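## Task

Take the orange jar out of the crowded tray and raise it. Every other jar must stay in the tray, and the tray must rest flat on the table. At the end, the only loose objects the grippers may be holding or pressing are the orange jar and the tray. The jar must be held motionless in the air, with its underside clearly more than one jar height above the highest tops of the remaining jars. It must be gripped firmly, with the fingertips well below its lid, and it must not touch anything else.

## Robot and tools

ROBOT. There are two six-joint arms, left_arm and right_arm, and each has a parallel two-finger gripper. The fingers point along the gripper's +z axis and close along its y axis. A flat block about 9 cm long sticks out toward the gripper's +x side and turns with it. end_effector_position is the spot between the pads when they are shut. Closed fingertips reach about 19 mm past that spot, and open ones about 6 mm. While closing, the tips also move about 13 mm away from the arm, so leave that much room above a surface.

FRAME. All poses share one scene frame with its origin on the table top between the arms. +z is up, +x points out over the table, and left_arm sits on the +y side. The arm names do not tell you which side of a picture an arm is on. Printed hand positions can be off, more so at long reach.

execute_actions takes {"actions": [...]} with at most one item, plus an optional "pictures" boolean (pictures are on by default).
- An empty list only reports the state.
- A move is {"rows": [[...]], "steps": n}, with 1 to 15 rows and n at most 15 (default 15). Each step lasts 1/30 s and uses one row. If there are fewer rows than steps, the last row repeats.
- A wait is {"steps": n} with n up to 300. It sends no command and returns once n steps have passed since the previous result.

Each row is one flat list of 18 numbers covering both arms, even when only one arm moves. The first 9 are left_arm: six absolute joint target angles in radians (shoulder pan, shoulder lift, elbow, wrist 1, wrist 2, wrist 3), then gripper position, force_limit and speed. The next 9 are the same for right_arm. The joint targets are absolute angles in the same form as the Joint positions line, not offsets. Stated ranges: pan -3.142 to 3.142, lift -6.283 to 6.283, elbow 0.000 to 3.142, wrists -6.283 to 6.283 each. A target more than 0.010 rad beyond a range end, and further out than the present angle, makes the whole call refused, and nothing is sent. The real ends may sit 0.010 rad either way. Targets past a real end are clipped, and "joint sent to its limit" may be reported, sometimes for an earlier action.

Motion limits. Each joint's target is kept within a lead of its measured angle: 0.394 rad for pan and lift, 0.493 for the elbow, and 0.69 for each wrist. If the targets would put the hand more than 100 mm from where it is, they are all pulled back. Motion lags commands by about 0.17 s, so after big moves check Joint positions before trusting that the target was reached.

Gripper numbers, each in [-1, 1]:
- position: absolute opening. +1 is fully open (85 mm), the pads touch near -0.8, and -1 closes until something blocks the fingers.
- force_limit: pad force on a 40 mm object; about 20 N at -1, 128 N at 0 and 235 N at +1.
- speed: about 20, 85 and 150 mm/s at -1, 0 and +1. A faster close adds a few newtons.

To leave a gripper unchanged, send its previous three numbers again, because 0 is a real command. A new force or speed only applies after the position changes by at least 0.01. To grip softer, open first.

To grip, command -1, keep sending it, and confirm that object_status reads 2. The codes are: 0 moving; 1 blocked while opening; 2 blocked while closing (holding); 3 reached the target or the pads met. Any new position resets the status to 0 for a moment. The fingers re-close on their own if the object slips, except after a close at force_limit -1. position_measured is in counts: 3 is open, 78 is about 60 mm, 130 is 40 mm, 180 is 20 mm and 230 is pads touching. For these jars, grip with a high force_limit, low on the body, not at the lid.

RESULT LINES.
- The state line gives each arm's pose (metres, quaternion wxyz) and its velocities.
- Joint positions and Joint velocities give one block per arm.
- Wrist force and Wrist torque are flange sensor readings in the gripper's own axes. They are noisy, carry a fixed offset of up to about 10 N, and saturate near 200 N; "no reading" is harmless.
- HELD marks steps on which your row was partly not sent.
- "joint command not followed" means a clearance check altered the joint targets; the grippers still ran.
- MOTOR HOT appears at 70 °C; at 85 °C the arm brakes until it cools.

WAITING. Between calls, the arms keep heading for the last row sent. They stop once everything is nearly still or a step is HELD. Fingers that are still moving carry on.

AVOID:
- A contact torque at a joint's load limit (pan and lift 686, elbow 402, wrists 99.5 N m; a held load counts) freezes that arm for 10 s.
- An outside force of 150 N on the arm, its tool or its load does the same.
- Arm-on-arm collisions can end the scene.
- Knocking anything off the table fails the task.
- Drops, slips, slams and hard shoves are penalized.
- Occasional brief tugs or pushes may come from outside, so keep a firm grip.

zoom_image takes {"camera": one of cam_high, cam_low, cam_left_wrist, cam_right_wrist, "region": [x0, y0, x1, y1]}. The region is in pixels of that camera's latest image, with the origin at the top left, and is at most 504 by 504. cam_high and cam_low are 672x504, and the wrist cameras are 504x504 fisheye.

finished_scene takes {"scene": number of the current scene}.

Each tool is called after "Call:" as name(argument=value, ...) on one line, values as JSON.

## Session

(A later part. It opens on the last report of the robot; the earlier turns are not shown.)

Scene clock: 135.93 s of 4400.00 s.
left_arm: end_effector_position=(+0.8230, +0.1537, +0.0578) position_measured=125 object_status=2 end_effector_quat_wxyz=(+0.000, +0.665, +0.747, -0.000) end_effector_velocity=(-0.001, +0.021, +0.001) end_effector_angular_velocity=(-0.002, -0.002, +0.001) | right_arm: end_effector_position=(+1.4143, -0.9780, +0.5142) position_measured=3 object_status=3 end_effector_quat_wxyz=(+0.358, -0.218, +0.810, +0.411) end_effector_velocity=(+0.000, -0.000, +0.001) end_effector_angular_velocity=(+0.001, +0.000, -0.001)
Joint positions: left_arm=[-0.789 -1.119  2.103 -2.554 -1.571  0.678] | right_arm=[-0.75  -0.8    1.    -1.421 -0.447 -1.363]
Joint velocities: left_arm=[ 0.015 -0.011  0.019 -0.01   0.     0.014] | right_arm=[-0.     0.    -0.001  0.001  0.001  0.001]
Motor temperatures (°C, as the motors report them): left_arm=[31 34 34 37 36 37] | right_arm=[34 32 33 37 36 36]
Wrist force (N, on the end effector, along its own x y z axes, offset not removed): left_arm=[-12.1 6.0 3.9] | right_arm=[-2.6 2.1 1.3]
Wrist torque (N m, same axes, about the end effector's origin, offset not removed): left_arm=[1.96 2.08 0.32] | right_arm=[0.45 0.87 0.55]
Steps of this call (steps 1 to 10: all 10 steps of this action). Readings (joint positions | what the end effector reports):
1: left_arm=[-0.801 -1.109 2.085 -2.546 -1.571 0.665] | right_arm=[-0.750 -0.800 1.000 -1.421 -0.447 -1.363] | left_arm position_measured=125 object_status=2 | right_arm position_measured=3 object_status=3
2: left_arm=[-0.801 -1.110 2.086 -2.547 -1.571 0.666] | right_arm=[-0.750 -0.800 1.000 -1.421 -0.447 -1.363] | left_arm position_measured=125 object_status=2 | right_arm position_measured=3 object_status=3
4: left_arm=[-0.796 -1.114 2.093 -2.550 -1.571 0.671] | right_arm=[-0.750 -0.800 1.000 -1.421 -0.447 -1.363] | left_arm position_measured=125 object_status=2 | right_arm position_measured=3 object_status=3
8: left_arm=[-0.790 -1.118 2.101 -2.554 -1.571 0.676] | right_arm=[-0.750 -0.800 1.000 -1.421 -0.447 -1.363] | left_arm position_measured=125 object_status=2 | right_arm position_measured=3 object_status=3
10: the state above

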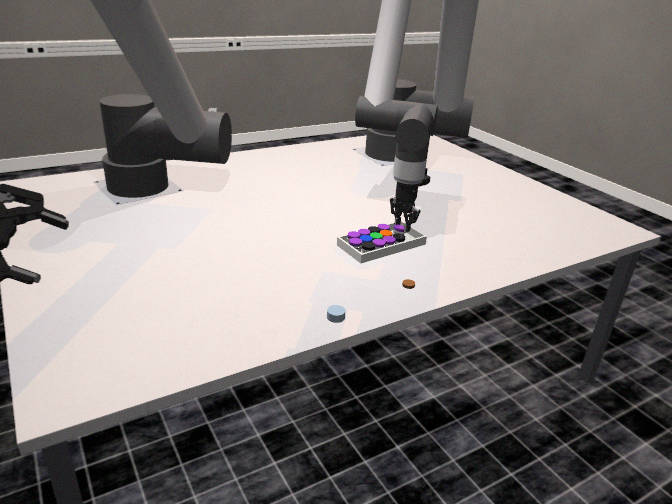

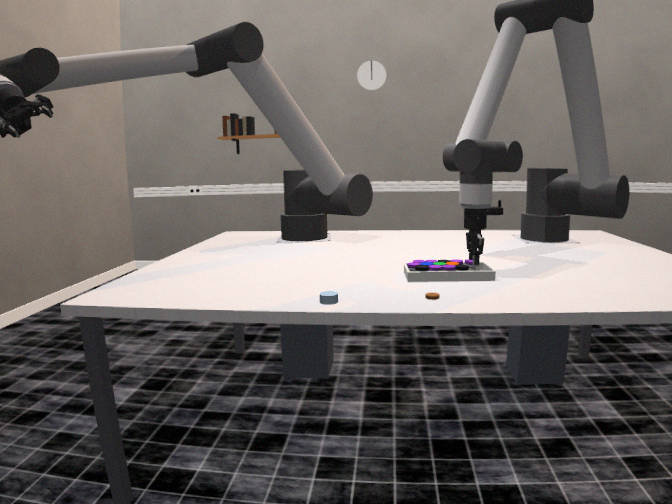

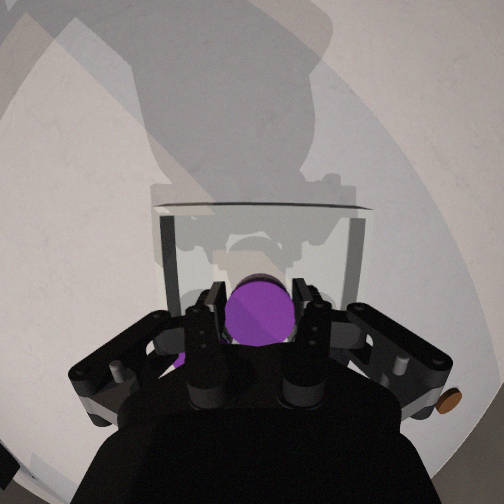

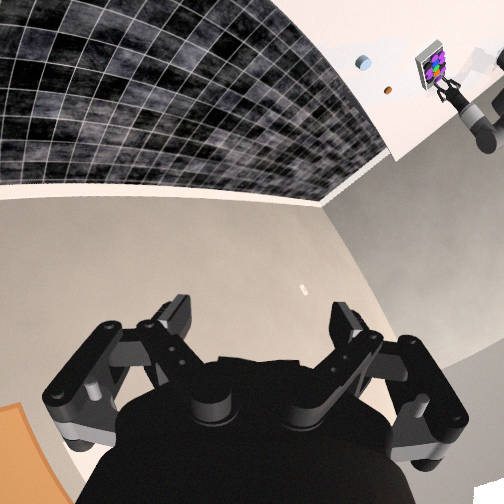

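Call:
execute_actions(actions=[{"rows":[[-0.7684,-1.1351,2.1335,-2.5692,-1.571,0.6984,-1,-0.9,-1,-0.75,-0.8,1.0,-1.421,-0.447,-1.363,1,0,0]],"steps":12}], pictures=false)

Call:
execute_actions(actions=[{"rows":[[-0.7684,-1.1307,2.1347,-2.5748,-1.571,0.6984,-1,-0.9,-1,-0.75,-0.8,1.0,-1.421,-0.447,-1.363,1,0,0]],"steps":9}], pictures=false)

Call:
execute_actions(actions=[{"rows":[[-0.7684,-1.1307,2.1347,-2.5748,-1.571,0.6984,0.12,-0.9,0,-0.75,-0.8,1.0,-1.421,-0.447,-1.363,1,0,0]],"steps":10}], pictures=false)

Call:
execute_actions(actions=[{"rows":[[-0.7684,-1.1549,2.1277,-2.5436,-1.571,0.6984,0.12,-0.9,0,-0.75,-0.8,1.0,-1.421,-0.447,-1.363,1,0,0]],"steps":8}], pictures=false)

Call:
execute_actions(actions=[{"rows":[[-0.7769,-1.0970,2.0186,-2.4923,-1.571,0.6899,0.12,-0.9,0,-0.75,-0.8,1.0,-1.421,-0.447,-1.363,1,0,0]]}], pictures=false)

Call:
execute_actions(actions=[{"steps":8}])

Call:
zoom_image(camera="cam_high", region=[350, 190, 440, 260])

Scene clock: 151.17 s of 4400.00 s.
left_arm: end_effector_position=(+0.8184, +0.1831, +0.0578) position_measured=125 object_status=2 end_effector_quat_wxyz=(+0.000, +0.665, +0.747, -0.000) end_effector_velocity=(-0.003, +0.018, -0.001) end_effector_angular_velocity=(+0.001, +0.001, +0.002) | right_arm: end_effector_position=(+1.4143, -0.9780, +0.5142) position_measured=3 object_status=3 end_effector_quat_wxyz=(+0.358, -0.218, +0.810, +0.411) end_effector_velocity=(-0.000, +0.000, -0.000) end_effector_angular_velocity=(+0.003, -0.000, -0.001)
Joint positions: left_arm=[-0.77  -1.134  2.131 -2.568 -1.571  0.697] | right_arm=[-0.75  -0.8    1.    -1.421 -0.447 -1.363]
Joint velocities: left_arm=[ 0.012 -0.008  0.016 -0.008 -0.     0.011] | right_arm=[-0.    -0.     0.001  0.002  0.003 -0.001]
Motor temperatures (°C, as the motors report them): left_arm=[31 34 34 37 36 37] | right_arm=[34 32 33 37 36 36]
Wrist force (N, on the end effector, along its own x y z axes, offset not removed): left_arm=[-9.2 1.1 7.1] | right_arm=[2.2 4.6 -0.2]
Wrist torque (N m, same axes, about the end effector's origin, offset not removed): left_arm=[0.87 1.43 0.33] | right_arm=[1.04 -0.02 0.55]
Steps of this call (steps 1 to 15: the robot went on to your last target; steps 16 to 90: nothing new was sent; then 11.83 s passed at rest; steps 91 to 102: all 12 steps of this action). Readings (joint positions | what the end effector reports):
91: left_arm=[-0.787 -1.121 2.106 -2.556 -1.571 0.680] | right_arm=[-0.750 -0.800 1.000 -1.421 -0.447 -1.363] | left_arm position_measured=125 object_status=2 | right_arm position_measured=3 object_status=3
92: left_arm=[-0.786 -1.122 2.107 -2.557 -1.571 0.681] | right_arm=[-0.750 -0.800 1.000 -1.421 -0.447 -1.363] | left_arm position_measured=125 object_status=2 | right_arm position_measured=3 object_status=3
94: left_arm=[-0.780 -1.126 2.116 -2.561 -1.571 0.687] | right_arm=[-0.750 -0.800 1.000 -1.421 -0.447 -1.363] | left_arm position_measured=125 object_status=2 | right_arm position_measured=3 object_status=3
98: left_arm=[-0.772 -1.132 2.128 -2.566 -1.571 0.694] | right_arm=[-0.750 -0.800 1.000 -1.421 -0.447 -1.363] | left_arm position_measured=125 object_status=2 | right_arm position_measured=3 object_status=3
102: the state above

Scene clock: 151.47 s of 4400.00 s.
left_arm: end_effector_position=(+0.8181, +0.1850, +0.0546) position_measured=125 object_status=2 end_effector_quat_wxyz=(+0.000, +0.665, +0.747, -0.000) end_effector_velocity=(-0.001, +0.002, -0.006) end_effector_angular_velocity=(+0.001, +0.001, +0.000) | right_arm: end_effector_position=(+1.4143, -0.9780, +0.5142) position_measured=3 object_status=3 end_effector_quat_wxyz=(+0.358, -0.218, +0.810, +0.411) end_effector_velocity=(+0.000, -0.000, +0.000) end_effector_angular_velocity=(-0.000, +0.001, -0.000)
Joint positions: left_arm=[-0.769 -1.131  2.134 -2.574 -1.571  0.698] | right_arm=[-0.75  -0.8    1.    -1.421 -0.447 -1.363]
Joint velocities: left_arm=[ 0.001  0.005  0.004 -0.008 -0.     0.001] | right_arm=[ 0.    -0.    -0.001  0.001 -0.001  0.001]
Motor temperatures (°C, as the motors report them): left_arm=[31 34 34 37 36 37] | right_arm=[34 32 33 37 36 36]
Wrist force (N, on the end effector, along its own x y z axes, offset not removed): left_arm=[-10.1 4.3 8.3] | right_arm=[0.2 3.1 2.3]
Wrist torque (N m, same axes, about the end effector's origin, offset not removed): left_arm=[1.55 1.59 0.33] | right_arm=[0.66 0.39 0.54]
Steps of this call (steps 1 to 9: all 9 steps of this action). Readings (joint positions | what the end effector reports):
1: left_arm=[-0.769 -1.134 2.132 -2.568 -1.571 0.697] | right_arm=[-0.750 -0.800 1.000 -1.421 -0.447 -1.363] | left_arm position_measured=125 object_status=2 | right_arm position_measured=3 object_status=3
2: left_arm=[-0.769 -1.134 2.132 -2.569 -1.571 0.698] | right_arm=[-0.750 -0.800 1.000 -1.421 -0.447 -1.363] | left_arm position_measured=125 object_status=2 | right_arm position_measured=3 object_status=3
4: left_arm=[-0.769 -1.133 2.133 -2.571 -1.571 0.698] | right_arm=[-0.750 -0.800 1.000 -1.421 -0.447 -1.363] | left_arm position_measured=125 object_status=2 | right_arm position_measured=3 object_status=3
8: left_arm=[-0.769 -1.132 2.134 -2.573 -1.571 0.698] | right_arm=[-0.750 -0.800 1.000 -1.421 -0.447 -1.363] | left_arm position_measured=125 object_status=2 | right_arm position_measured=3 object_status=3
9: the state above

Scene clock: 151.80 s of 4400.00 s.
left_arm: end_effector_position=(+0.8181, +0.1852, +0.0540) position_measured=114 object_status=0 end_effector_quat_wxyz=(+0.000, +0.665, +0.747, -0.000) end_effector_velocity=(-0.000, +0.000, +0.000) end_effector_angular_velocity=(-0.000, +0.000, -0.000) | right_arm: end_effector_position=(+1.4143, -0.9780, +0.5142) position_measured=3 object_status=3 end_effector_quat_wxyz=(+0.358, -0.218, +0.810, +0.411) end_effector_velocity=(-0.000, -0.000, -0.001) end_effector_angular_velocity=(+0.000, +0.002, -0.000)
Joint positions: left_arm=[-0.768 -1.131  2.135 -2.575 -1.571  0.698] | right_arm=[-0.75  -0.8    1.    -1.421 -0.447 -1.363]
Joint velocities: left_arm=[ 0. -0.  0. -0. -0.  0.] | right_arm=[-0.     0.     0.001 -0.    -0.001  0.001]
Motor temperatures (°C, as the motors report them): left_arm=[31 34 34 37 36 37] | right_arm=[34 32 33 37 36 36]
Wrist force (N, on the end effector, along its own x y z axes, offset not removed): left_arm=[-10.7 4.9 0.6] | right_arm=[3.1 2.8 0.7]
Wrist torque (N m, same axes, about the end effector's origin, offset not removed): left_arm=[1.64 1.74 0.30] | right_arm=[0.61 -0.12 0.58]
Steps of this call (steps 1 to 10: all 10 steps of this action). Readings (joint positions | what the end effector reports):
1: left_arm=[-0.769 -1.131 2.134 -2.574 -1.571 0.698] | right_arm=[-0.750 -0.800 1.000 -1.421 -0.447 -1.363] | left_arm position_measured=125 object_status=0 | right_arm position_measured=3 object_status=3
2: left_arm=[-0.768 -1.131 2.134 -2.574 -1.571 0.698] | right_arm=[-0.750 -0.800 1.000 -1.421 -0.447 -1.363] | left_arm position_measured=125 object_status=0 | right_arm position_measured=3 object_status=3
4: left_arm=[-0.768 -1.131 2.135 -2.574 -1.571 0.698] | right_arm=[-0.750 -0.800 1.000 -1.421 -0.447 -1.363] | left_arm position_measured=119 object_status=0 | right_arm position_measured=3 object_status=3
8: left_arm=[-0.768 -1.131 2.135 -2.575 -1.571 0.698] | right_arm=[-0.750 -0.800 1.000 -1.421 -0.447 -1.363] | left_arm position_measured=114 object_status=0 | right_arm position_measured=3 object_status=3
10: the state above

Scene clock: 152.07 s of 4400.00 s.
left_arm: end_effector_position=(+0.8180, +0.1852, +0.0704) position_measured=114 object_status=3 end_effector_quat_wxyz=(-0.000, +0.665, +0.747, -0.000) end_effector_velocity=(-0.000, -0.001, +0.037) end_effector_angular_velocity=(-0.001, -0.000, -0.001) | right_arm: end_effector_position=(+1.4143, -0.9780, +0.5142) position_measured=3 object_status=3 end_effector_quat_wxyz=(+0.358, -0.218, +0.810, +0.411) end_effector_velocity=(+0.000, -0.000, +0.001) end_effector_angular_velocity=(+0.001, -0.001, -0.000)
Joint positions: left_arm=[-0.768 -1.15   2.129 -2.551 -1.571  0.698] | right_arm=[-0.75  -0.8    1.    -1.421 -0.447 -1.363]
Joint velocities: left_arm=[-0.    -0.042 -0.013  0.054 -0.     0.   ] | right_arm=[-0.    -0.    -0.    -0.     0.001  0.   ]
Motor temperatures (°C, as the motors report them): left_arm=[31 34 34 37 36 37] | right_arm=[34 32 33 37 36 36]
Wrist force (N, on the end effector, along its own x y z axes, offset not removed): left_arm=[-12.2 2.9 4.8] | right_arm=[-0.8 0.9 -1.4]
Wrist torque (N m, same axes, about the end effector's origin, offset not removed): left_arm=[1.09 2.16 0.24] | right_arm=[0.27 0.64 0.54]
Steps of this call (steps 1 to 8: all 8 steps of this action). Readings (joint positions | what the end effector reports):
1: left_arm=[-0.768 -1.131 2.135 -2.575 -1.571 0.698] | right_arm=[-0.750 -0.800 1.000 -1.421 -0.447 -1.363] | left_arm position_measured=114 object_status=0 | right_arm position_measured=3 object_status=3
2: left_arm=[-0.768 -1.132 2.134 -2.573 -1.571 0.698] | right_arm=[-0.750 -0.800 1.000 -1.421 -0.447 -1.363] | left_arm position_measured=114 object_status=0 | right_arm position_measured=3 object_status=3
4: left_arm=[-0.768 -1.140 2.132 -2.563 -1.571 0.698] | right_arm=[-0.750 -0.800 1.000 -1.421 -0.447 -1.363] | left_arm position_measured=114 object_status=0 | right_arm position_measured=3 object_status=3
8: the state above

Scene clock: 152.57 s of 4400.00 s.
left_arm: end_effector_position=(+0.8664, +0.1287, +0.0751) position_measured=114 object_status=3 end_effector_quat_wxyz=(-0.000, +0.665, +0.747, -0.000) end_effector_velocity=(+0.014, -0.019, +0.002) end_effector_angular_velocity=(-0.002, -0.001, -0.001) | right_arm: end_effector_position=(+1.4143, -0.9780, +0.5142) position_measured=3 object_status=3 end_effector_quat_wxyz=(+0.358, -0.218, +0.810, +0.411) end_effector_velocity=(+0.000, -0.000, +0.001) end_effector_angular_velocity=(-0.001, -0.001, +0.001)
Joint positions: left_arm=[-0.776 -1.099  2.023 -2.494 -1.571  0.69 ] | right_arm=[-0.75  -0.8    1.    -1.421 -0.447 -1.363]
Joint velocities: left_arm=[-0.003  0.015 -0.033  0.015 -0.    -0.002] | right_arm=[-0.     0.    -0.001  0.    -0.    -0.001]
Motor temperatures (°C, as the motors report them): left_arm=[31 34 34 37 36 37] | right_arm=[34 32 33 37 36 36]
Wrist force (N, on the end effector, along its own x y z axes, offset not removed): left_arm=[-7.5 5.7 4.5] | right_arm=[-0.8 2.6 -0.7]
Wrist torque (N m, same axes, about the end effector's origin, offset not removed): left_arm=[1.82 1.19 0.22] | right_arm=[0.59 0.49 0.59]
Steps of this call (steps 1 to 15: all 15 steps of this action). Readings (joint positions | what the end effector reports):
1: left_arm=[-0.768 -1.151 2.129 -2.549 -1.571 0.698] | right_arm=[-0.750 -0.800 1.000 -1.421 -0.447 -1.363] | left_arm position_measured=114 object_status=3 | right_arm position_measured=3 object_status=3
2: left_arm=[-0.769 -1.150 2.127 -2.546 -1.571 0.698] | right_arm=[-0.750 -0.800 1.000 -1.421 -0.447 -1.363] | left_arm position_measured=114 object_status=3 | right_arm position_measured=3 object_status=3
4: left_arm=[-0.772 -1.132 2.095 -2.527 -1.571 0.695] | right_arm=[-0.750 -0.800 1.000 -1.421 -0.447 -1.363] | left_arm position_measured=114 object_status=3 | right_arm position_measured=3 object_status=3
8: left_arm=[-0.775 -1.109 2.045 -2.505 -1.571 0.692] | right_arm=[-0.750 -0.800 1.000 -1.421 -0.447 -1.363] | left_arm position_measured=114 object_status=3 | right_arm position_measured=3 object_status=3
15: the state above

Scene clock: 152.83 s of 4400.00 s.
left_arm: end_effector_position=(+0.8681, +0.1266, +0.0753) position_measured=114 object_status=3 end_effector_quat_wxyz=(-0.000, +0.665, +0.747, -0.000) end_effector_velocity=(+0.002, -0.003, +0.001) end_effector_angular_velocity=(-0.001, -0.001, -0.000) | right_arm: end_effector_position=(+1.4143, -0.9780, +0.5142) position_measured=3 object_status=3 end_effector_quat_wxyz=(+0.358, -0.218, +0.810, +0.411) end_effector_velocity=(-0.000, -0.000, -0.000) end_effector_angular_velocity=(-0.001, +0.000, -0.000)
Joint positions: left_arm=[-0.777 -1.097  2.019 -2.493 -1.571  0.69 ] | right_arm=[-0.75  -0.8    1.    -1.421 -0.447 -1.363]
Joint velocities: left_arm=[-0.     0.002 -0.005  0.002 -0.    -0.   ] | right_arm=[-0.     0.     0.    -0.001 -0.001  0.001]
Motor temperatures (°C, as the motors report them): left_arm=[31 34 34 37 36 37] | right_arm=[34 32 33 37 36 36]
Wrist force (N, on the end effector, along its own x y z axes, offset not removed): left_arm=[-8.3 -0.1 6.6] | right_arm=[1.4 3.1 1.6]
Wrist torque (N m, same axes, about the end effector's origin, offset not removed): left_arm=[0.83 1.40 0.44] | right_arm=[0.66 0.14 0.53]
Steps of this call (steps 1 to 8: the robot went on to your last target). Readings (joint positions | what the end effector reports):
1: left_arm=[-0.777 -1.099 2.022 -2.494 -1.571 0.690] | right_arm=[-0.750 -0.800 1.000 -1.421 -0.447 -1.363] | left_arm position_measured=114 object_status=3 | right_arm position_measured=3 object_status=3
2: left_arm=[-0.777 -1.098 2.021 -2.493 -1.571 0.690] | right_arm=[-0.750 -0.800 1.000 -1.421 -0.447 -1.363] | left_arm position_measured=114 object_status=3 | right_arm position_measured=3 object_status=3
4: left_arm=[-0.777 -1.098 2.020 -2.493 -1.571 0.690] | right_arm=[-0.750 -0.800 1.000 -1.421 -0.447 -1.363] | left_arm position_measured=114 object_status=3 | right_arm position_measured=3 object_status=3
8: the state above

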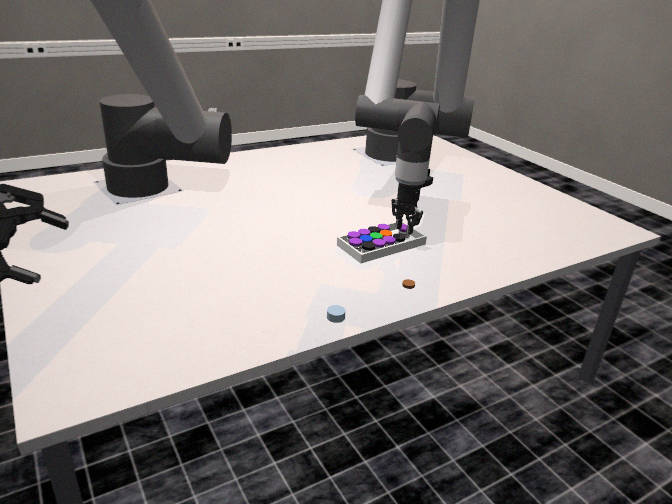

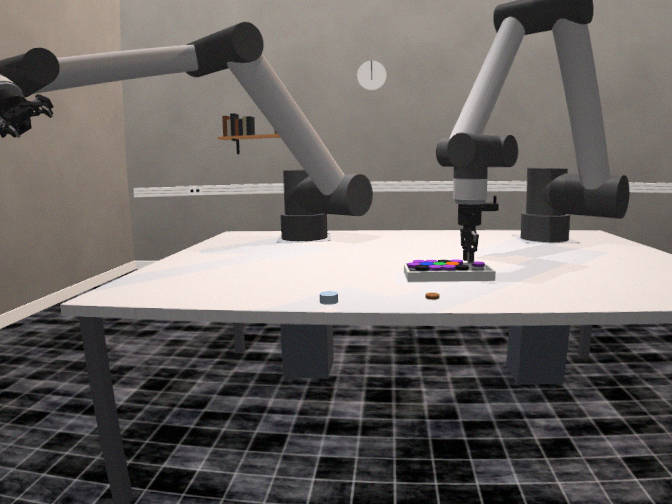

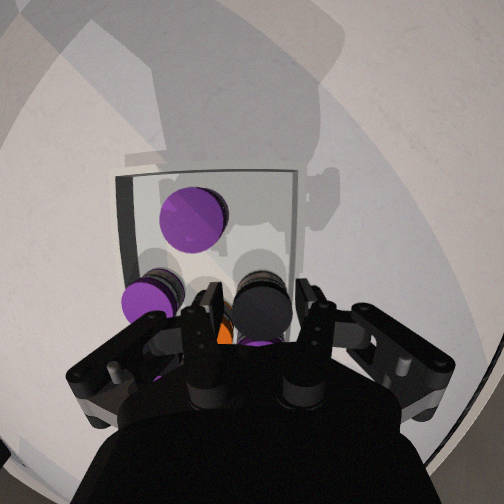

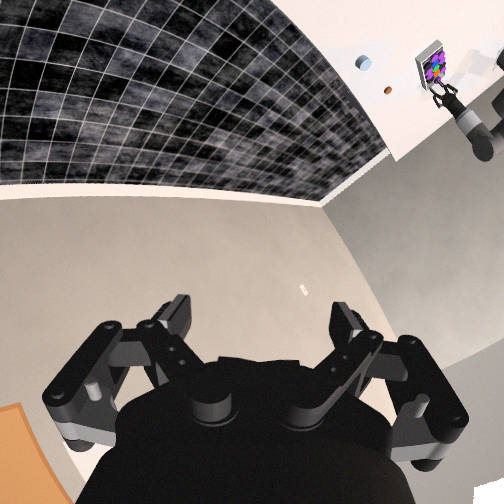

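Region (350, 190, 440, 260) of cam_high's 672x504 image, scaled by 5.600, with more detail than that image has.

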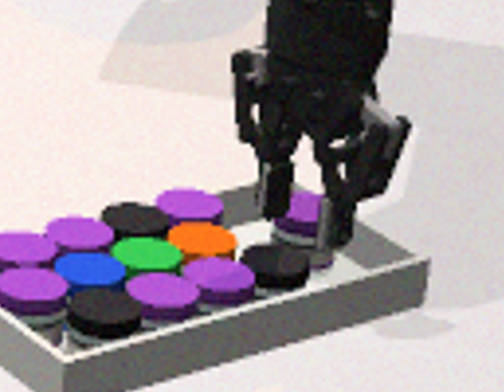

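Call:
execute_actions(actions=[{"rows":[[-0.7741,-1.0949,2.0146,-2.4905,-1.571,0.6927,0.12,-0.9,0,-0.75,-0.8,1.0,-1.421,-0.447,-1.363,1,0,0],[-0.7741,-1.0949,2.0146,-2.4905,-1.571,0.6927,0.12,-0.9,0,-0.75,-0.8,1.0,-1.421,-0.447,-1.363,1,0,0],[-0.7741,-1.0949,2.0146,-2.4905,-1.571,0.6927,0.12,-0.9,0,-0.75,-0.8,1.0,-1.421,-0.447,-1.363,1,0,0],[-0.7741,-1.0731,2.0211,-2.5188,-1.571,0.6927,0.12,-0.9,0,-0.75,-0.8,1.0,-1.421,-0.447,-1.363,1,0,0]],"steps":13}], pictures=false)

Call:
execute_actions(actions=[{"rows":[[-0.7791,-1.0690,2.0134,-2.5152,-1.571,0.6877,0.12,-0.9,0,-0.75,-0.8,1.0,-1.421,-0.447,-1.363,1,0,0]],"steps":8}], pictures=false)

Call:
execute_actions(actions=[{"rows":[[-0.7791,-1.0690,2.0134,-2.5152,-1.571,0.6877,-1,-0.8,-1,-0.75,-0.8,1.0,-1.421,-0.447,-1.363,1,0,0]]}], pictures=false)

Call:
execute_actions(actions=[{"rows":[[-0.7791,-1.0742,2.0119,-2.5085,-1.571,0.6877,-1,-0.8,-1,-0.75,-0.8,1.0,-1.421,-0.447,-1.363,1,0,0]],"steps":10}])

Scene clock: 164.10 s of 4400.00 s.
left_arm: end_effector_position=(+0.8716, +0.1265, +0.0571) position_measured=114 object_status=3 end_effector_quat_wxyz=(+0.000, +0.665, +0.747, -0.000) end_effector_velocity=(+0.003, +0.001, -0.020) end_effector_angular_velocity=(-0.001, -0.001, +0.001) | right_arm: end_effector_position=(+1.4143, -0.9780, +0.5142) position_measured=3 object_status=3 end_effector_quat_wxyz=(+0.358, -0.218, +0.810, +0.411) end_effector_velocity=(-0.000, -0.000, -0.001) end_effector_angular_velocity=(-0.002, -0.000, +0.001)
Joint positions: left_arm=[-0.774 -1.076  2.02  -2.515 -1.571  0.693] | right_arm=[-0.75  -0.8    1.    -1.421 -0.447 -1.363]
Joint velocities: left_arm=[ 0.002  0.023  0.004 -0.028 -0.     0.001] | right_arm=[-0.    -0.     0.    -0.    -0.001 -0.001]
Motor temperatures (°C, as the motors report them): left_arm=[31 34 34 37 36 37] | right_arm=[34 32 33 37 36 36]
Wrist force (N, on the end effector, along its own x y z axes, offset not removed): left_arm=[-9.6 0.9 2.0] | right_arm=[-0.1 3.8 -1.8]
Wrist torque (N m, same axes, about the end effector's origin, offset not removed): left_arm=[0.94 1.41 0.36] | right_arm=[0.76 0.48 0.54]
Steps of this call (steps 1 to 15: the robot went on to your last target; steps 16 to 90: nothing new was sent; then 7.83 s passed at rest; steps 91 to 103: all 13 steps of this action). Readings (joint positions | what the end effector reports):
91: left_arm=[-0.777 -1.097 2.019 -2.492 -1.571 0.690] | right_arm=[-0.750 -0.800 1.000 -1.421 -0.447 -1.363] | left_arm position_measured=114 object_status=3 | right_arm position_measured=3 object_status=3
92: left_arm=[-0.777 -1.097 2.018 -2.492 -1.571 0.690] | right_arm=[-0.750 -0.800 1.000 -1.421 -0.447 -1.363] | left_arm position_measured=114 object_status=3 | right_arm position_measured=3 object_status=3
94: left_arm=[-0.776 -1.096 2.017 -2.492 -1.571 0.691] | right_arm=[-0.750 -0.800 1.000 -1.421 -0.447 -1.363] | left_arm position_measured=114 object_status=3 | right_arm position_measured=3 object_status=3
98: left_arm=[-0.775 -1.084 2.019 -2.505 -1.571 0.692] | right_arm=[-0.750 -0.800 1.000 -1.421 -0.447 -1.363] | left_arm position_measured=114 object_status=3 | right_arm position_measured=3 object_status=3
103: the state above

Scene clock: 164.37 s of 4400.00 s.
left_arm: end_effector_position=(+0.8726, +0.1208, +0.0545) position_measured=114 object_status=3 end_effector_quat_wxyz=(-0.000, +0.665, +0.747, -0.000) end_effector_velocity=(+0.002, -0.015, -0.003) end_effector_angular_velocity=(-0.000, -0.000, -0.001) | right_arm: end_effector_position=(+1.4143, -0.9780, +0.5142) position_measured=3 object_status=3 end_effector_quat_wxyz=(+0.358, -0.218, +0.810, +0.411) end_effector_velocity=(+0.000, -0.000, +0.000) end_effector_angular_velocity=(-0.000, +0.000, -0.000)
Joint positions: left_arm=[-0.778 -1.07   2.015 -2.516 -1.571  0.689] | right_arm=[-0.75  -0.8    1.    -1.421 -0.447 -1.363]
Joint velocities: left_arm=[-0.01   0.01  -0.014  0.003 -0.    -0.009] | right_arm=[-0.  0. -0. -0.  0.  0.]
Motor temperatures (°C, as the motors report them): left_arm=[31 34 34 37 36 37] | right_arm=[34 32 33 37 36 36]
Wrist force (N, on the end effector, along its own x y z axes, offset not removed): left_arm=[-11.9 4.6 3.3] | right_arm=[1.0 3.5 0.3]
Wrist torque (N m, same axes, about the end effector's origin, offset not removed): left_arm=[1.62 1.96 0.38] | right_arm=[0.81 0.26 0.53]
Steps of this call (steps 1 to 8: all 8 steps of this action). Readings (joint positions | what the end effector reports):
1: left_arm=[-0.774 -1.075 2.020 -2.516 -1.571 0.693] | right_arm=[-0.750 -0.800 1.000 -1.421 -0.447 -1.363] | left_arm position_measured=114 object_status=3 | right_arm position_measured=3 object_status=3
2: left_arm=[-0.775 -1.075 2.020 -2.516 -1.571 0.692] | right_arm=[-0.750 -0.800 1.000 -1.421 -0.447 -1.363] | left_arm position_measured=114 object_status=3 | right_arm position_measured=3 object_status=3
4: left_arm=[-0.776 -1.072 2.018 -2.516 -1.571 0.691] | right_arm=[-0.750 -0.800 1.000 -1.421 -0.447 -1.363] | left_arm position_measured=114 object_status=3 | right_arm position_measured=3 object_status=3
8: the state above

Scene clock: 164.87 s of 4400.00 s.
left_arm: end_effector_position=(+0.8729, +0.1189, +0.0543) position_measured=132 object_status=0 end_effector_quat_wxyz=(+0.000, +0.665, +0.747, -0.000) end_effector_velocity=(-0.000, -0.000, -0.000) end_effector_angular_velocity=(+0.000, +0.000, -0.000) | right_arm: end_effector_position=(+1.4143, -0.9780, +0.5142) position_measured=3 object_status=3 end_effector_quat_wxyz=(+0.358, -0.218, +0.810, +0.411) end_effector_velocity=(-0.000, -0.000, -0.001) end_effector_angular_velocity=(-0.000, +0.002, -0.000)
Joint positions: left_arm=[-0.779 -1.069  2.013 -2.515 -1.571  0.688] | right_arm=[-0.75  -0.8    1.    -1.421 -0.447 -1.363]
Joint velocities: left_arm=[-0.001  0.    -0.     0.     0.    -0.   ] | right_arm=[-0.     0.     0.001 -0.001 -0.001  0.002]
Motor temperatures (°C, as the motors report them): left_arm=[31 34 34 37 36 37] | right_arm=[34 32 33 37 36 36]
Wrist force (N, on the end effector, along its own x y z axes, offset not removed): left_arm=[1.4 2.6 -19.7] | right_arm=[3.9 3.0 -0.4]
Wrist torque (N m, same axes, about the end effector's origin, offset not removed): left_arm=[2.40 0.85 0.47] | right_arm=[0.57 -0.22 0.60]
Steps of this call (steps 1 to 15: all 15 steps of this action). Readings (joint positions | what the end effector reports):
1: left_arm=[-0.778 -1.070 2.015 -2.516 -1.571 0.689] | right_arm=[-0.750 -0.800 1.000 -1.421 -0.447 -1.363] | left_arm position_measured=114 object_status=0 | right_arm position_measured=3 object_status=3
2: left_arm=[-0.778 -1.070 2.014 -2.515 -1.571 0.688] | right_arm=[-0.750 -0.800 1.000 -1.421 -0.447 -1.363] | left_arm position_measured=114 object_status=0 | right_arm position_measured=3 object_status=3
4: left_arm=[-0.779 -1.069 2.014 -2.515 -1.571 0.688] | right_arm=[-0.750 -0.800 1.000 -1.421 -0.447 -1.363] | left_arm position_measured=115 object_status=0 | right_arm position_measured=3 object_status=3
8: left_arm=[-0.779 -1.069 2.014 -2.515 -1.571 0.688] | right_arm=[-0.750 -0.800 1.000 -1.421 -0.447 -1.363] | left_arm position_measured=122 object_status=0 | right_arm position_measured=3 object_status=3
15: the state above

Scene clock: 165.20 s of 4400.00 s.
left_arm: end_effector_position=(+0.8728, +0.1189, +0.0585) position_measured=133 object_status=2 end_effector_quat_wxyz=(-0.000, +0.665, +0.747, -0.000) end_effector_velocity=(+0.001, -0.001, +0.006) end_effector_angular_velocity=(-0.001, -0.002, -0.000) | right_arm: end_effector_position=(+1.4143, -0.9780, +0.5142) position_measured=3 object_status=3 end_effector_quat_wxyz=(+0.358, -0.218, +0.810, +0.411) end_effector_velocity=(+0.001, +0.000, +0.001) end_effector_angular_velocity=(+0.001, -0.002, -0.001)
Joint positions: left_arm=[-0.779 -1.073  2.012 -2.509 -1.571  0.688] | right_arm=[-0.75  -0.8    1.    -1.421 -0.447 -1.363]
Joint velocities: left_arm=[-0.    -0.006 -0.003  0.006  0.    -0.   ] | right_arm=[ 0.     0.    -0.001 -0.     0.002 -0.   ]
Motor temperatures (°C, as the motors report them): left_arm=[31 34 34 37 36 37] | right_arm=[34 32 33 37 36 36]
Wrist force (N, on the end effector, along its own x y z axes, offset not removed): left_arm=[-10.0 4.3 5.4] | right_arm=[0.3 0.1 0.7]
Wrist torque (N m, same axes, about the end effector's origin, offset not removed): left_arm=[1.63 1.72 0.34] | right_arm=[0.14 0.38 0.56]
Steps of this call (steps 1 to 10: all 10 steps of this action). Readings (joint positions | what the end effector reports):
1: left_arm=[-0.779 -1.069 2.013 -2.515 -1.571 0.688] | right_arm=[-0.750 -0.800 1.000 -1.421 -0.447 -1.363] | left_arm position_measured=132 object_status=0 | right_arm position_measured=3 object_status=3
2: left_arm=[-0.779 -1.069 2.013 -2.515 -1.571 0.688] | right_arm=[-0.750 -0.800 1.000 -1.421 -0.447 -1.363] | left_arm position_measured=132 object_status=0 | right_arm position_measured=3 object_status=3
4: left_arm=[-0.779 -1.071 2.013 -2.513 -1.571 0.688] | right_arm=[-0.750 -0.800 1.000 -1.421 -0.447 -1.363] | left_arm position_measured=133 object_status=0 | right_arm position_measured=3 object_status=3
8: left_arm=[-0.779 -1.073 2.012 -2.510 -1.571 0.688] | right_arm=[-0.750 -0.800 1.000 -1.421 -0.447 -1.363] | left_arm position_measured=133 object_status=0 | right_arm position_measured=3 object_status=3
10: the state above

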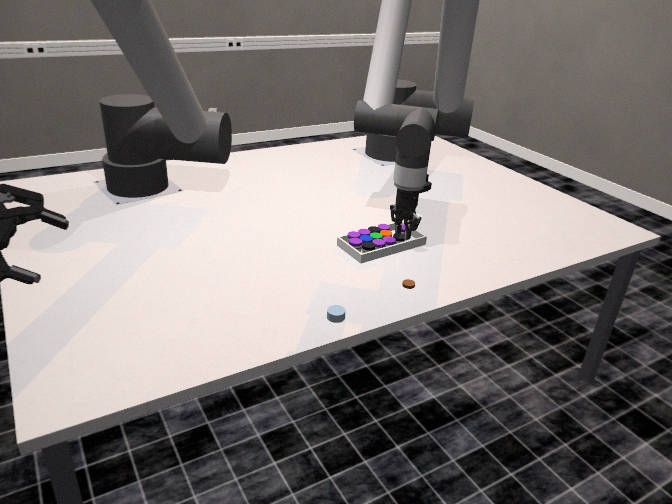

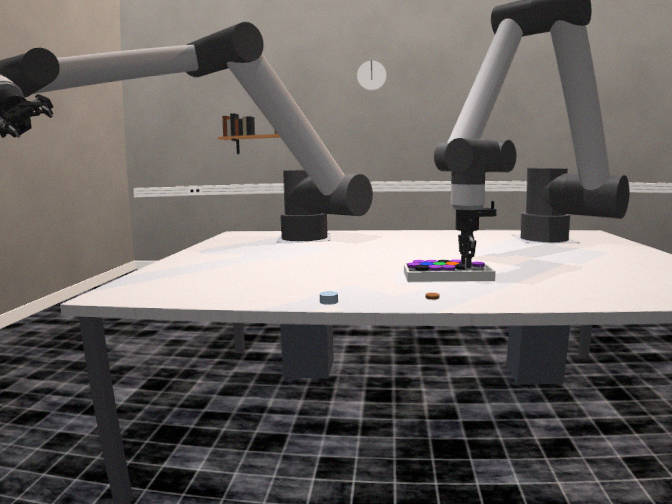

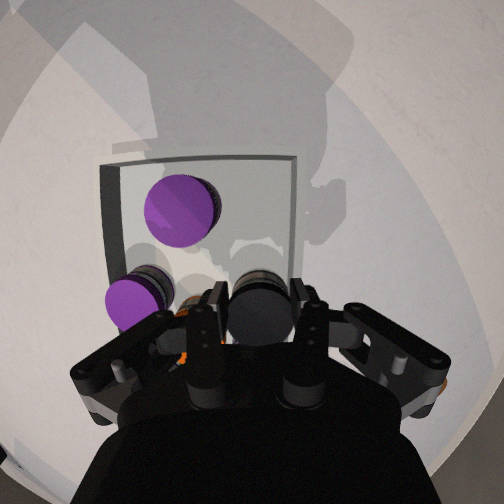

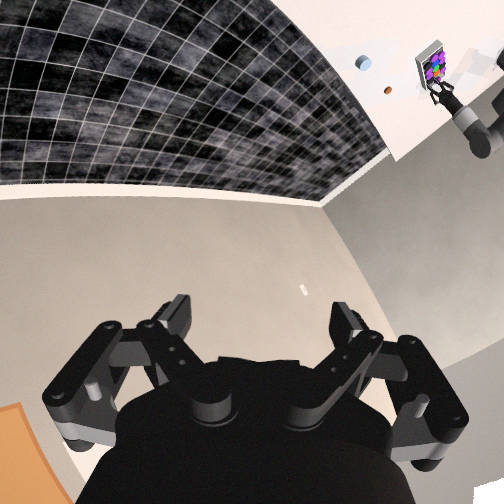

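Call:
execute_actions(actions=[{"rows":[[-0.7702,-1.0813,2.0254,-2.5149,-1.571,0.6966,-1,-0.8,-1,-0.75,-0.8,1.0,-1.421,-0.447,-1.363,1,0,0],[-0.7702,-1.0813,2.0254,-2.5149,-1.571,0.6966,-1,-0.8,-1,-0.75,-0.8,1.0,-1.421,-0.447,-1.363,1,0,0],[-0.7702,-1.0813,2.0254,-2.5149,-1.571,0.6966,-1,-0.8,-1,-0.75,-0.8,1.0,-1.421,-0.447,-1.363,1,0,0],[-0.7614,-1.0884,2.0389,-2.5213,-1.571,0.7054,-1,-0.8,-1,-0.75,-0.8,1.0,-1.421,-0.447,-1.363,1,0,0]],"steps":14}], pictures=false)

Call:
execute_actions(actions=[{"rows":[[-0.7614,-1.0847,2.0400,-2.5261,-1.571,0.7054,-1,-0.8,-1,-0.75,-0.8,1.0,-1.421,-0.447,-1.363,1,0,0]],"steps":9}], pictures=false)

Call:
execute_actions(actions=[{"rows":[[-0.7614,-1.0847,2.0400,-2.5261,-1.571,0.7054,0.12,-0.8,0,-0.75,-0.8,1.0,-1.421,-0.447,-1.363,1,0,0]],"steps":8}], pictures=false)

Call:
execute_actions(actions=[{"rows":[[-0.7614,-1.1059,2.0336,-2.4985,-1.571,0.7054,0.12,-0.8,0,-0.75,-0.8,1.0,-1.421,-0.447,-1.363,1,0,0]],"steps":8}], pictures=false)

Call:
execute_actions(actions=[{"rows":[[-0.8451,-1.1451,2.1084,-2.5340,-1.571,0.6217,0.12,-0.8,0,-0.75,-0.8,1.0,-1.421,-0.447,-1.363,1,0,0]]}], pictures=false)

Call:
execute_actions(actions=[{"steps":10}])

Scene clock: 180.23 s of 4400.00 s.
left_arm: end_effector_position=(+0.8693, +0.1445, +0.0595) position_measured=133 object_status=2 end_effector_quat_wxyz=(+0.000, +0.665, +0.747, -0.000) end_effector_velocity=(-0.002, +0.015, +0.000) end_effector_angular_velocity=(-0.000, -0.000, -0.001) | right_arm: end_effector_position=(+1.4143, -0.9780, +0.5142) position_measured=3 object_status=3 end_effector_quat_wxyz=(+0.358, -0.218, +0.810, +0.411) end_effector_velocity=(+0.000, -0.000, +0.001) end_effector_angular_velocity=(+0.000, +0.000, -0.000)
Joint positions: left_arm=[-0.763 -1.087  2.037 -2.52  -1.571  0.704] | right_arm=[-0.75  -0.8    1.    -1.421 -0.447 -1.363]
Joint velocities: left_arm=[ 0.009 -0.008  0.015 -0.008 -0.     0.01 ] | right_arm=[-0.    -0.    -0.001  0.     0.     0.001]
Motor temperatures (°C, as the motors report them): left_arm=[31 34 34 37 36 37] | right_arm=[34 32 33 37 36 36]
Wrist force (N, on the end effector, along its own x y z axes, offset not removed): left_arm=[-10.5 -1.5 1.5] | right_arm=[1.4 1.9 2.8]
Wrist torque (N m, same axes, about the end effector's origin, offset not removed): left_arm=[0.34 1.85 0.34] | right_arm=[0.46 0.16 0.48]
Steps of this call (steps 1 to 15: the robot went on to your last target; steps 16 to 90: nothing new was sent; then 11.57 s passed at rest; steps 91 to 104: all 14 steps of this action). Readings (joint positions | what the end effector reports):
91: left_arm=[-0.779 -1.074 2.012 -2.508 -1.571 0.688] | right_arm=[-0.750 -0.800 1.000 -1.421 -0.447 -1.363] | left_arm position_measured=133 object_status=2 | right_arm position_measured=3 object_status=3
92: left_arm=[-0.779 -1.075 2.013 -2.509 -1.571 0.688] | right_arm=[-0.750 -0.800 1.000 -1.421 -0.447 -1.363] | left_arm position_measured=133 object_status=2 | right_arm position_measured=3 object_status=3
94: left_arm=[-0.776 -1.077 2.017 -2.511 -1.571 0.691] | right_arm=[-0.750 -0.800 1.000 -1.421 -0.447 -1.363] | left_arm position_measured=133 object_status=2 | right_arm position_measured=3 object_status=3
98: left_arm=[-0.768 -1.084 2.029 -2.517 -1.571 0.699] | right_arm=[-0.750 -0.800 1.000 -1.421 -0.447 -1.363] | left_arm position_measured=133 object_status=2 | right_arm position_measured=3 object_status=3
104: the state above

Scene clock: 180.53 s of 4400.00 s.
left_arm: end_effector_position=(+0.8690, +0.1464, +0.0567) position_measured=133 object_status=2 end_effector_quat_wxyz=(+0.000, +0.665, +0.747, -0.000) end_effector_velocity=(-0.000, +0.001, -0.005) end_effector_angular_velocity=(+0.000, +0.000, -0.000) | right_arm: end_effector_position=(+1.4143, -0.9780, +0.5142) position_measured=3 object_status=3 end_effector_quat_wxyz=(+0.358, -0.218, +0.810, +0.411) end_effector_velocity=(+0.000, +0.000, +0.000) end_effector_angular_velocity=(+0.001, -0.000, -0.000)
Joint positions: left_arm=[-0.762 -1.085  2.04  -2.525 -1.571  0.705] | right_arm=[-0.75  -0.8    1.    -1.421 -0.447 -1.363]
Joint velocities: left_arm=[ 0.001  0.005  0.002 -0.007  0.     0.001] | right_arm=[-0.     0.     0.     0.     0.001 -0.001]
Motor temperatures (°C, as the motors report them): left_arm=[31 34 34 37 36 37] | right_arm=[34 32 33 37 36 36]
Wrist force (N, on the end effector, along its own x y z axes, offset not removed): left_arm=[-10.2 5.1 6.8] | right_arm=[1.0 2.1 1.2]
Wrist torque (N m, same axes, about the end effector's origin, offset not removed): left_arm=[1.64 1.67 0.44] | right_arm=[0.45 0.20 0.52]
Steps of this call (steps 1 to 9: all 9 steps of this action). Readings (joint positions | what the end effector reports):
1: left_arm=[-0.762 -1.088 2.037 -2.521 -1.571 0.704] | right_arm=[-0.750 -0.800 1.000 -1.421 -0.447 -1.363] | left_arm position_measured=133 object_status=2 | right_arm position_measured=3 object_status=3
2: left_arm=[-0.762 -1.088 2.038 -2.521 -1.571 0.705] | right_arm=[-0.750 -0.800 1.000 -1.421 -0.447 -1.363] | left_arm position_measured=133 object_status=2 | right_arm position_measured=3 object_status=3
4: left_arm=[-0.762 -1.087 2.039 -2.523 -1.571 0.705] | right_arm=[-0.750 -0.800 1.000 -1.421 -0.447 -1.363] | left_arm position_measured=133 object_status=2 | right_arm position_measured=3 object_status=3
8: left_arm=[-0.762 -1.085 2.040 -2.525 -1.571 0.705] | right_arm=[-0.750 -0.800 1.000 -1.421 -0.447 -1.363] | left_arm position_measured=133 object_status=2 | right_arm position_measured=3 object_status=3
9: the state above

Scene clock: 180.80 s of 4400.00 s.
left_arm: end_effector_position=(+0.8690, +0.1466, +0.0561) position_measured=115 object_status=0 end_effector_quat_wxyz=(+0.000, +0.665, +0.747, -0.000) end_effector_velocity=(-0.000, +0.000, -0.001) end_effector_angular_velocity=(-0.000, -0.000, -0.001) | right_arm: end_effector_position=(+1.4143, -0.9780, +0.5142) position_measured=3 object_status=3 end_effector_quat_wxyz=(+0.358, -0.218, +0.810, +0.411) end_effector_velocity=(+0.000, -0.000, +0.000) end_effector_angular_velocity=(+0.002, -0.000, -0.001)
Joint positions: left_arm=[-0.761 -1.085  2.04  -2.526 -1.571  0.705] | right_arm=[-0.75  -0.8    1.    -1.421 -0.447 -1.363]
Joint velocities: left_arm=[-0.     0.     0.001 -0.001 -0.     0.   ] | right_arm=[-0.    -0.     0.     0.     0.002 -0.   ]
Motor temperatures (°C, as the motors report them): left_arm=[31 34 34 37 36 37] | right_arm=[34 32 33 37 36 36]
Wrist force (N, on the end effector, along its own x y z axes, offset not removed): left_arm=[-10.4 5.0 5.9] | right_arm=[-0.3 2.3 0.2]
Wrist torque (N m, same axes, about the end effector's origin, offset not removed): left_arm=[1.51 1.82 0.32] | right_arm=[0.54 0.50 0.60]
Steps of this call (steps 1 to 8: all 8 steps of this action). Readings (joint positions | what the end effector reports):
1: left_arm=[-0.762 -1.085 2.040 -2.525 -1.571 0.705] | right_arm=[-0.750 -0.800 1.000 -1.421 -0.447 -1.363] | left_arm position_measured=133 object_status=0 | right_arm position_measured=3 object_status=3
2: left_arm=[-0.762 -1.085 2.040 -2.526 -1.571 0.705] | right_arm=[-0.750 -0.800 1.000 -1.421 -0.447 -1.363] | left_arm position_measured=133 object_status=0 | right_arm position_measured=3 object_status=3
4: left_arm=[-0.761 -1.085 2.040 -2.526 -1.571 0.705] | right_arm=[-0.750 -0.800 1.000 -1.421 -0.447 -1.363] | left_arm position_measured=126 object_status=0 | right_arm position_measured=3 object_status=3
8: the state above

Scene clock: 181.07 s of 4400.00 s.
left_arm: end_effector_position=(+0.8689, +0.1467, +0.0717) position_measured=114 object_status=3 end_effector_quat_wxyz=(-0.000, +0.665, +0.747, -0.000) end_effector_velocity=(+0.001, +0.001, +0.035) end_effector_angular_velocity=(+0.000, -0.000, +0.002) | right_arm: end_effector_position=(+1.4143, -0.9780, +0.5142) position_measured=3 object_status=3 end_effector_quat_wxyz=(+0.358, -0.218, +0.810, +0.411) end_effector_velocity=(+0.001, +0.000, +0.001) end_effector_angular_velocity=(-0.001, -0.004, +0.001)
Joint positions: left_arm=[-0.761 -1.101  2.035 -2.505 -1.571  0.705] | right_arm=[-0.75  -0.8    1.    -1.421 -0.447 -1.363]
Joint velocities: left_arm=[ 0.001 -0.036 -0.012  0.048  0.    -0.   ] | right_arm=[ 0.    -0.    -0.    -0.002  0.001 -0.002]
Motor temperatures (°C, as the motors report them): left_arm=[31 34 34 37 36 37] | right_arm=[34 32 33 37 36 36]
Wrist force (N, on the end effector, along its own x y z axes, offset not removed): left_arm=[-9.4 2.4 1.3] | right_arm=[0.3 1.8 0.5]
Wrist torque (N m, same axes, about the end effector's origin, offset not removed): left_arm=[1.18 1.44 0.30] | right_arm=[0.36 0.43 0.54]
Steps of this call (steps 1 to 8: all 8 steps of this action). Readings (joint positions | what the end effector reports):
1: left_arm=[-0.761 -1.085 2.040 -2.526 -1.571 0.705] | right_arm=[-0.750 -0.800 1.000 -1.421 -0.447 -1.363] | left_arm position_measured=114 object_status=0 | right_arm position_measured=3 object_status=3
2: left_arm=[-0.761 -1.086 2.040 -2.525 -1.571 0.705] | right_arm=[-0.750 -0.800 1.000 -1.421 -0.447 -1.363] | left_arm position_measured=114 object_status=0 | right_arm position_measured=3 object_status=3
4: left_arm=[-0.761 -1.093 2.038 -2.516 -1.571 0.705] | right_arm=[-0.750 -0.800 1.000 -1.421 -0.447 -1.363] | left_arm position_measured=114 object_status=0 | right_arm position_measured=3 object_status=3
8: the state above

Scene clock: 181.57 s of 4400.00 s.
left_arm: end_effector_position=(+0.7908, +0.1160, +0.0756) position_measured=114 object_status=3 end_effector_quat_wxyz=(+0.000, +0.665, +0.747, -0.000) end_effector_velocity=(-0.026, -0.007, -0.002) end_effector_angular_velocity=(+0.002, +0.002, -0.001) | right_arm: end_effector_position=(+1.4143, -0.9780, +0.5142) position_measured=3 object_status=3 end_effector_quat_wxyz=(+0.358, -0.218, +0.810, +0.411) end_effector_velocity=(+0.000, -0.001, -0.000) end_effector_angular_velocity=(-0.001, -0.001, -0.000)
Joint positions: left_arm=[-0.842 -1.144  2.106 -2.533 -1.571  0.625] | right_arm=[-0.75  -0.8    1.    -1.421 -0.447 -1.363]
Joint velocities: left_arm=[-0.025 -0.011  0.023 -0.009 -0.    -0.024] | right_arm=[-0.     0.     0.    -0.002  0.    -0.   ]
Motor temperatures (°C, as the motors report them): left_arm=[31 34 34 37 36 37] | right_arm=[34 32 33 37 36 36]
Wrist force (N, on the end effector, along its own x y z axes, offset not removed): left_arm=[-6.9 1.5 6.5] | right_arm=[-1.0 1.9 3.1]
Wrist torque (N m, same axes, about the end effector's origin, offset not removed): left_arm=[1.05 1.09 0.35] | right_arm=[0.41 0.64 0.54]
Steps of this call (steps 1 to 15: all 15 steps of this action). Readings (joint positions | what the end effector reports):
1: left_arm=[-0.761 -1.102 2.035 -2.503 -1.571 0.705] | right_arm=[-0.750 -0.800 1.000 -1.421 -0.447 -1.363] | left_arm position_measured=114 object_status=3 | right_arm position_measured=3 object_status=3
2: left_arm=[-0.764 -1.105 2.037 -2.504 -1.571 0.703] | right_arm=[-0.750 -0.800 1.000 -1.421 -0.447 -1.363] | left_arm position_measured=114 object_status=3 | right_arm position_measured=3 object_status=3
4: left_arm=[-0.789 -1.119 2.059 -2.514 -1.571 0.678] | right_arm=[-0.750 -0.800 1.000 -1.421 -0.447 -1.363] | left_arm position_measured=114 object_status=3 | right_arm position_measured=3 object_status=3
8: left_arm=[-0.825 -1.136 2.091 -2.527 -1.571 0.641] | right_arm=[-0.750 -0.800 1.000 -1.421 -0.447 -1.363] | left_arm position_measured=114 object_status=3 | right_arm position_measured=3 object_status=3
15: the state above

Scene clock: 181.90 s of 4400.00 s.
left_arm: end_effector_position=(+0.7879, +0.1151, +0.0756) position_measured=114 object_status=3 end_effector_quat_wxyz=(-0.000, +0.665, +0.747, -0.000) end_effector_velocity=(-0.003, -0.000, -0.001) end_effector_angular_velocity=(+0.001, +0.001, -0.001) | right_arm: end_effector_position=(+1.4143, -0.9780, +0.5142) position_measured=3 object_status=3 end_effector_quat_wxyz=(+0.358, -0.218, +0.810, +0.411) end_effector_velocity=(-0.000, -0.001, -0.000) end_effector_angular_velocity=(-0.000, -0.001, -0.000)
Joint positions: left_arm=[-0.845 -1.145  2.108 -2.534 -1.571  0.622] | right_arm=[-0.75  -0.8    1.    -1.421 -0.447 -1.363]
Joint velocities: left_arm=[-0.003 -0.001  0.003 -0.001  0.    -0.002] | right_arm=[-0.     0.     0.001 -0.001  0.    -0.001]
Motor temperatures (°C, as the motors report them): left_arm=[31 34 34 37 36 37] | right_arm=[34 32 33 37 36 36]
Wrist force (N, on the end effector, along its own x y z axes, offset not removed): left_arm=[-10.2 3.3 4.7] | right_arm=[0.7 1.3 0.1]
Wrist torque (N m, same axes, about the end effector's origin, offset not removed): left_arm=[1.25 1.65 0.39] | right_arm=[0.40 0.42 0.67]
Steps of this call (steps 1 to 10: the robot went on to your last target). Readings (joint positions | what the end effector reports):
1: left_arm=[-0.843 -1.144 2.106 -2.533 -1.571 0.624] | right_arm=[-0.750 -0.800 1.000 -1.421 -0.447 -1.363] | left_arm position_measured=114 object_status=3 | right_arm position_measured=3 object_status=3
2: left_arm=[-0.843 -1.144 2.107 -2.533 -1.571 0.624] | right_arm=[-0.750 -0.800 1.000 -1.421 -0.447 -1.363] | left_arm position_measured=114 object_status=3 | right_arm position_measured=3 object_status=3
4: left_arm=[-0.844 -1.145 2.107 -2.534 -1.571 0.623] | right_arm=[-0.750 -0.800 1.000 -1.421 -0.447 -1.363] | left_arm position_measured=114 object_status=3 | right_arm position_measured=3 object_status=3
8: left_arm=[-0.845 -1.145 2.108 -2.534 -1.571 0.622] | right_arm=[-0.750 -0.800 1.000 -1.421 -0.447 -1.363] | left_arm position_measured=114 object_status=3 | right_arm position_measured=3 object_status=3
10: the state above

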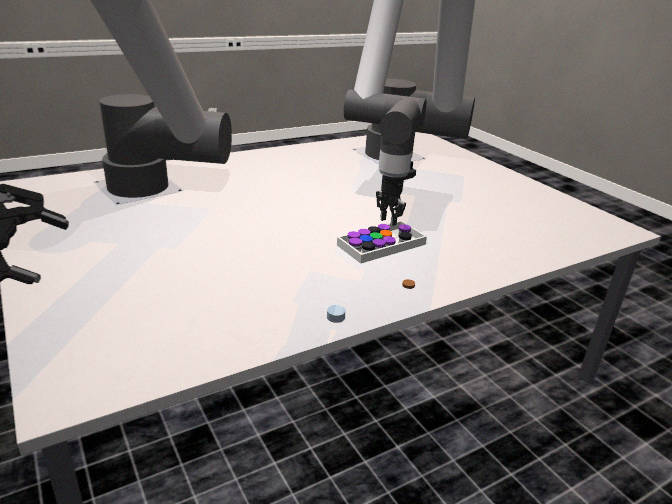

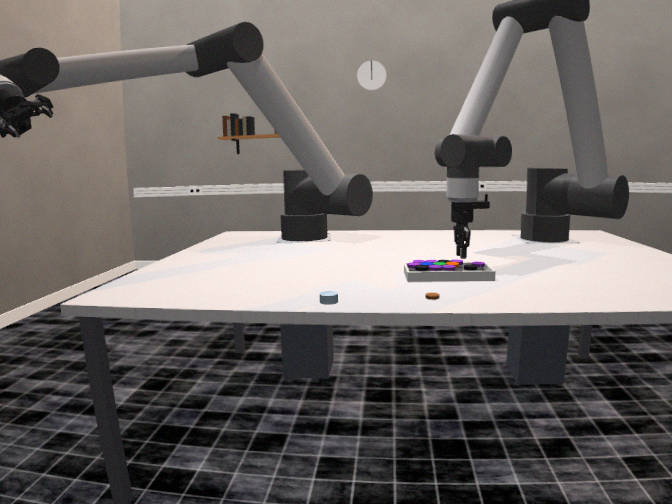

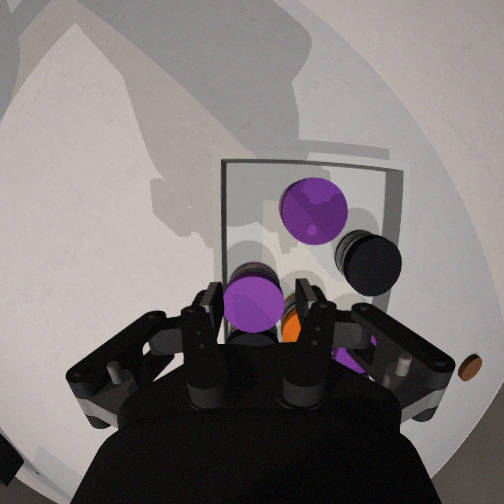

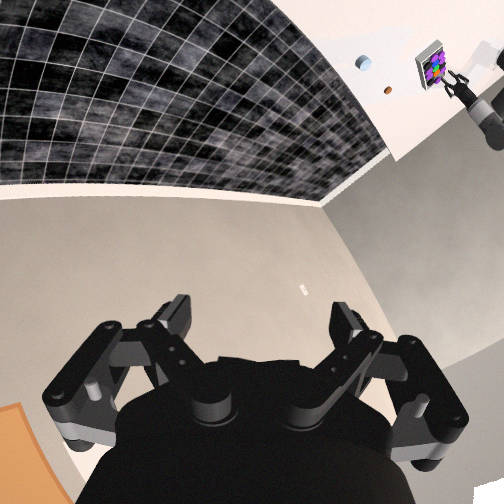

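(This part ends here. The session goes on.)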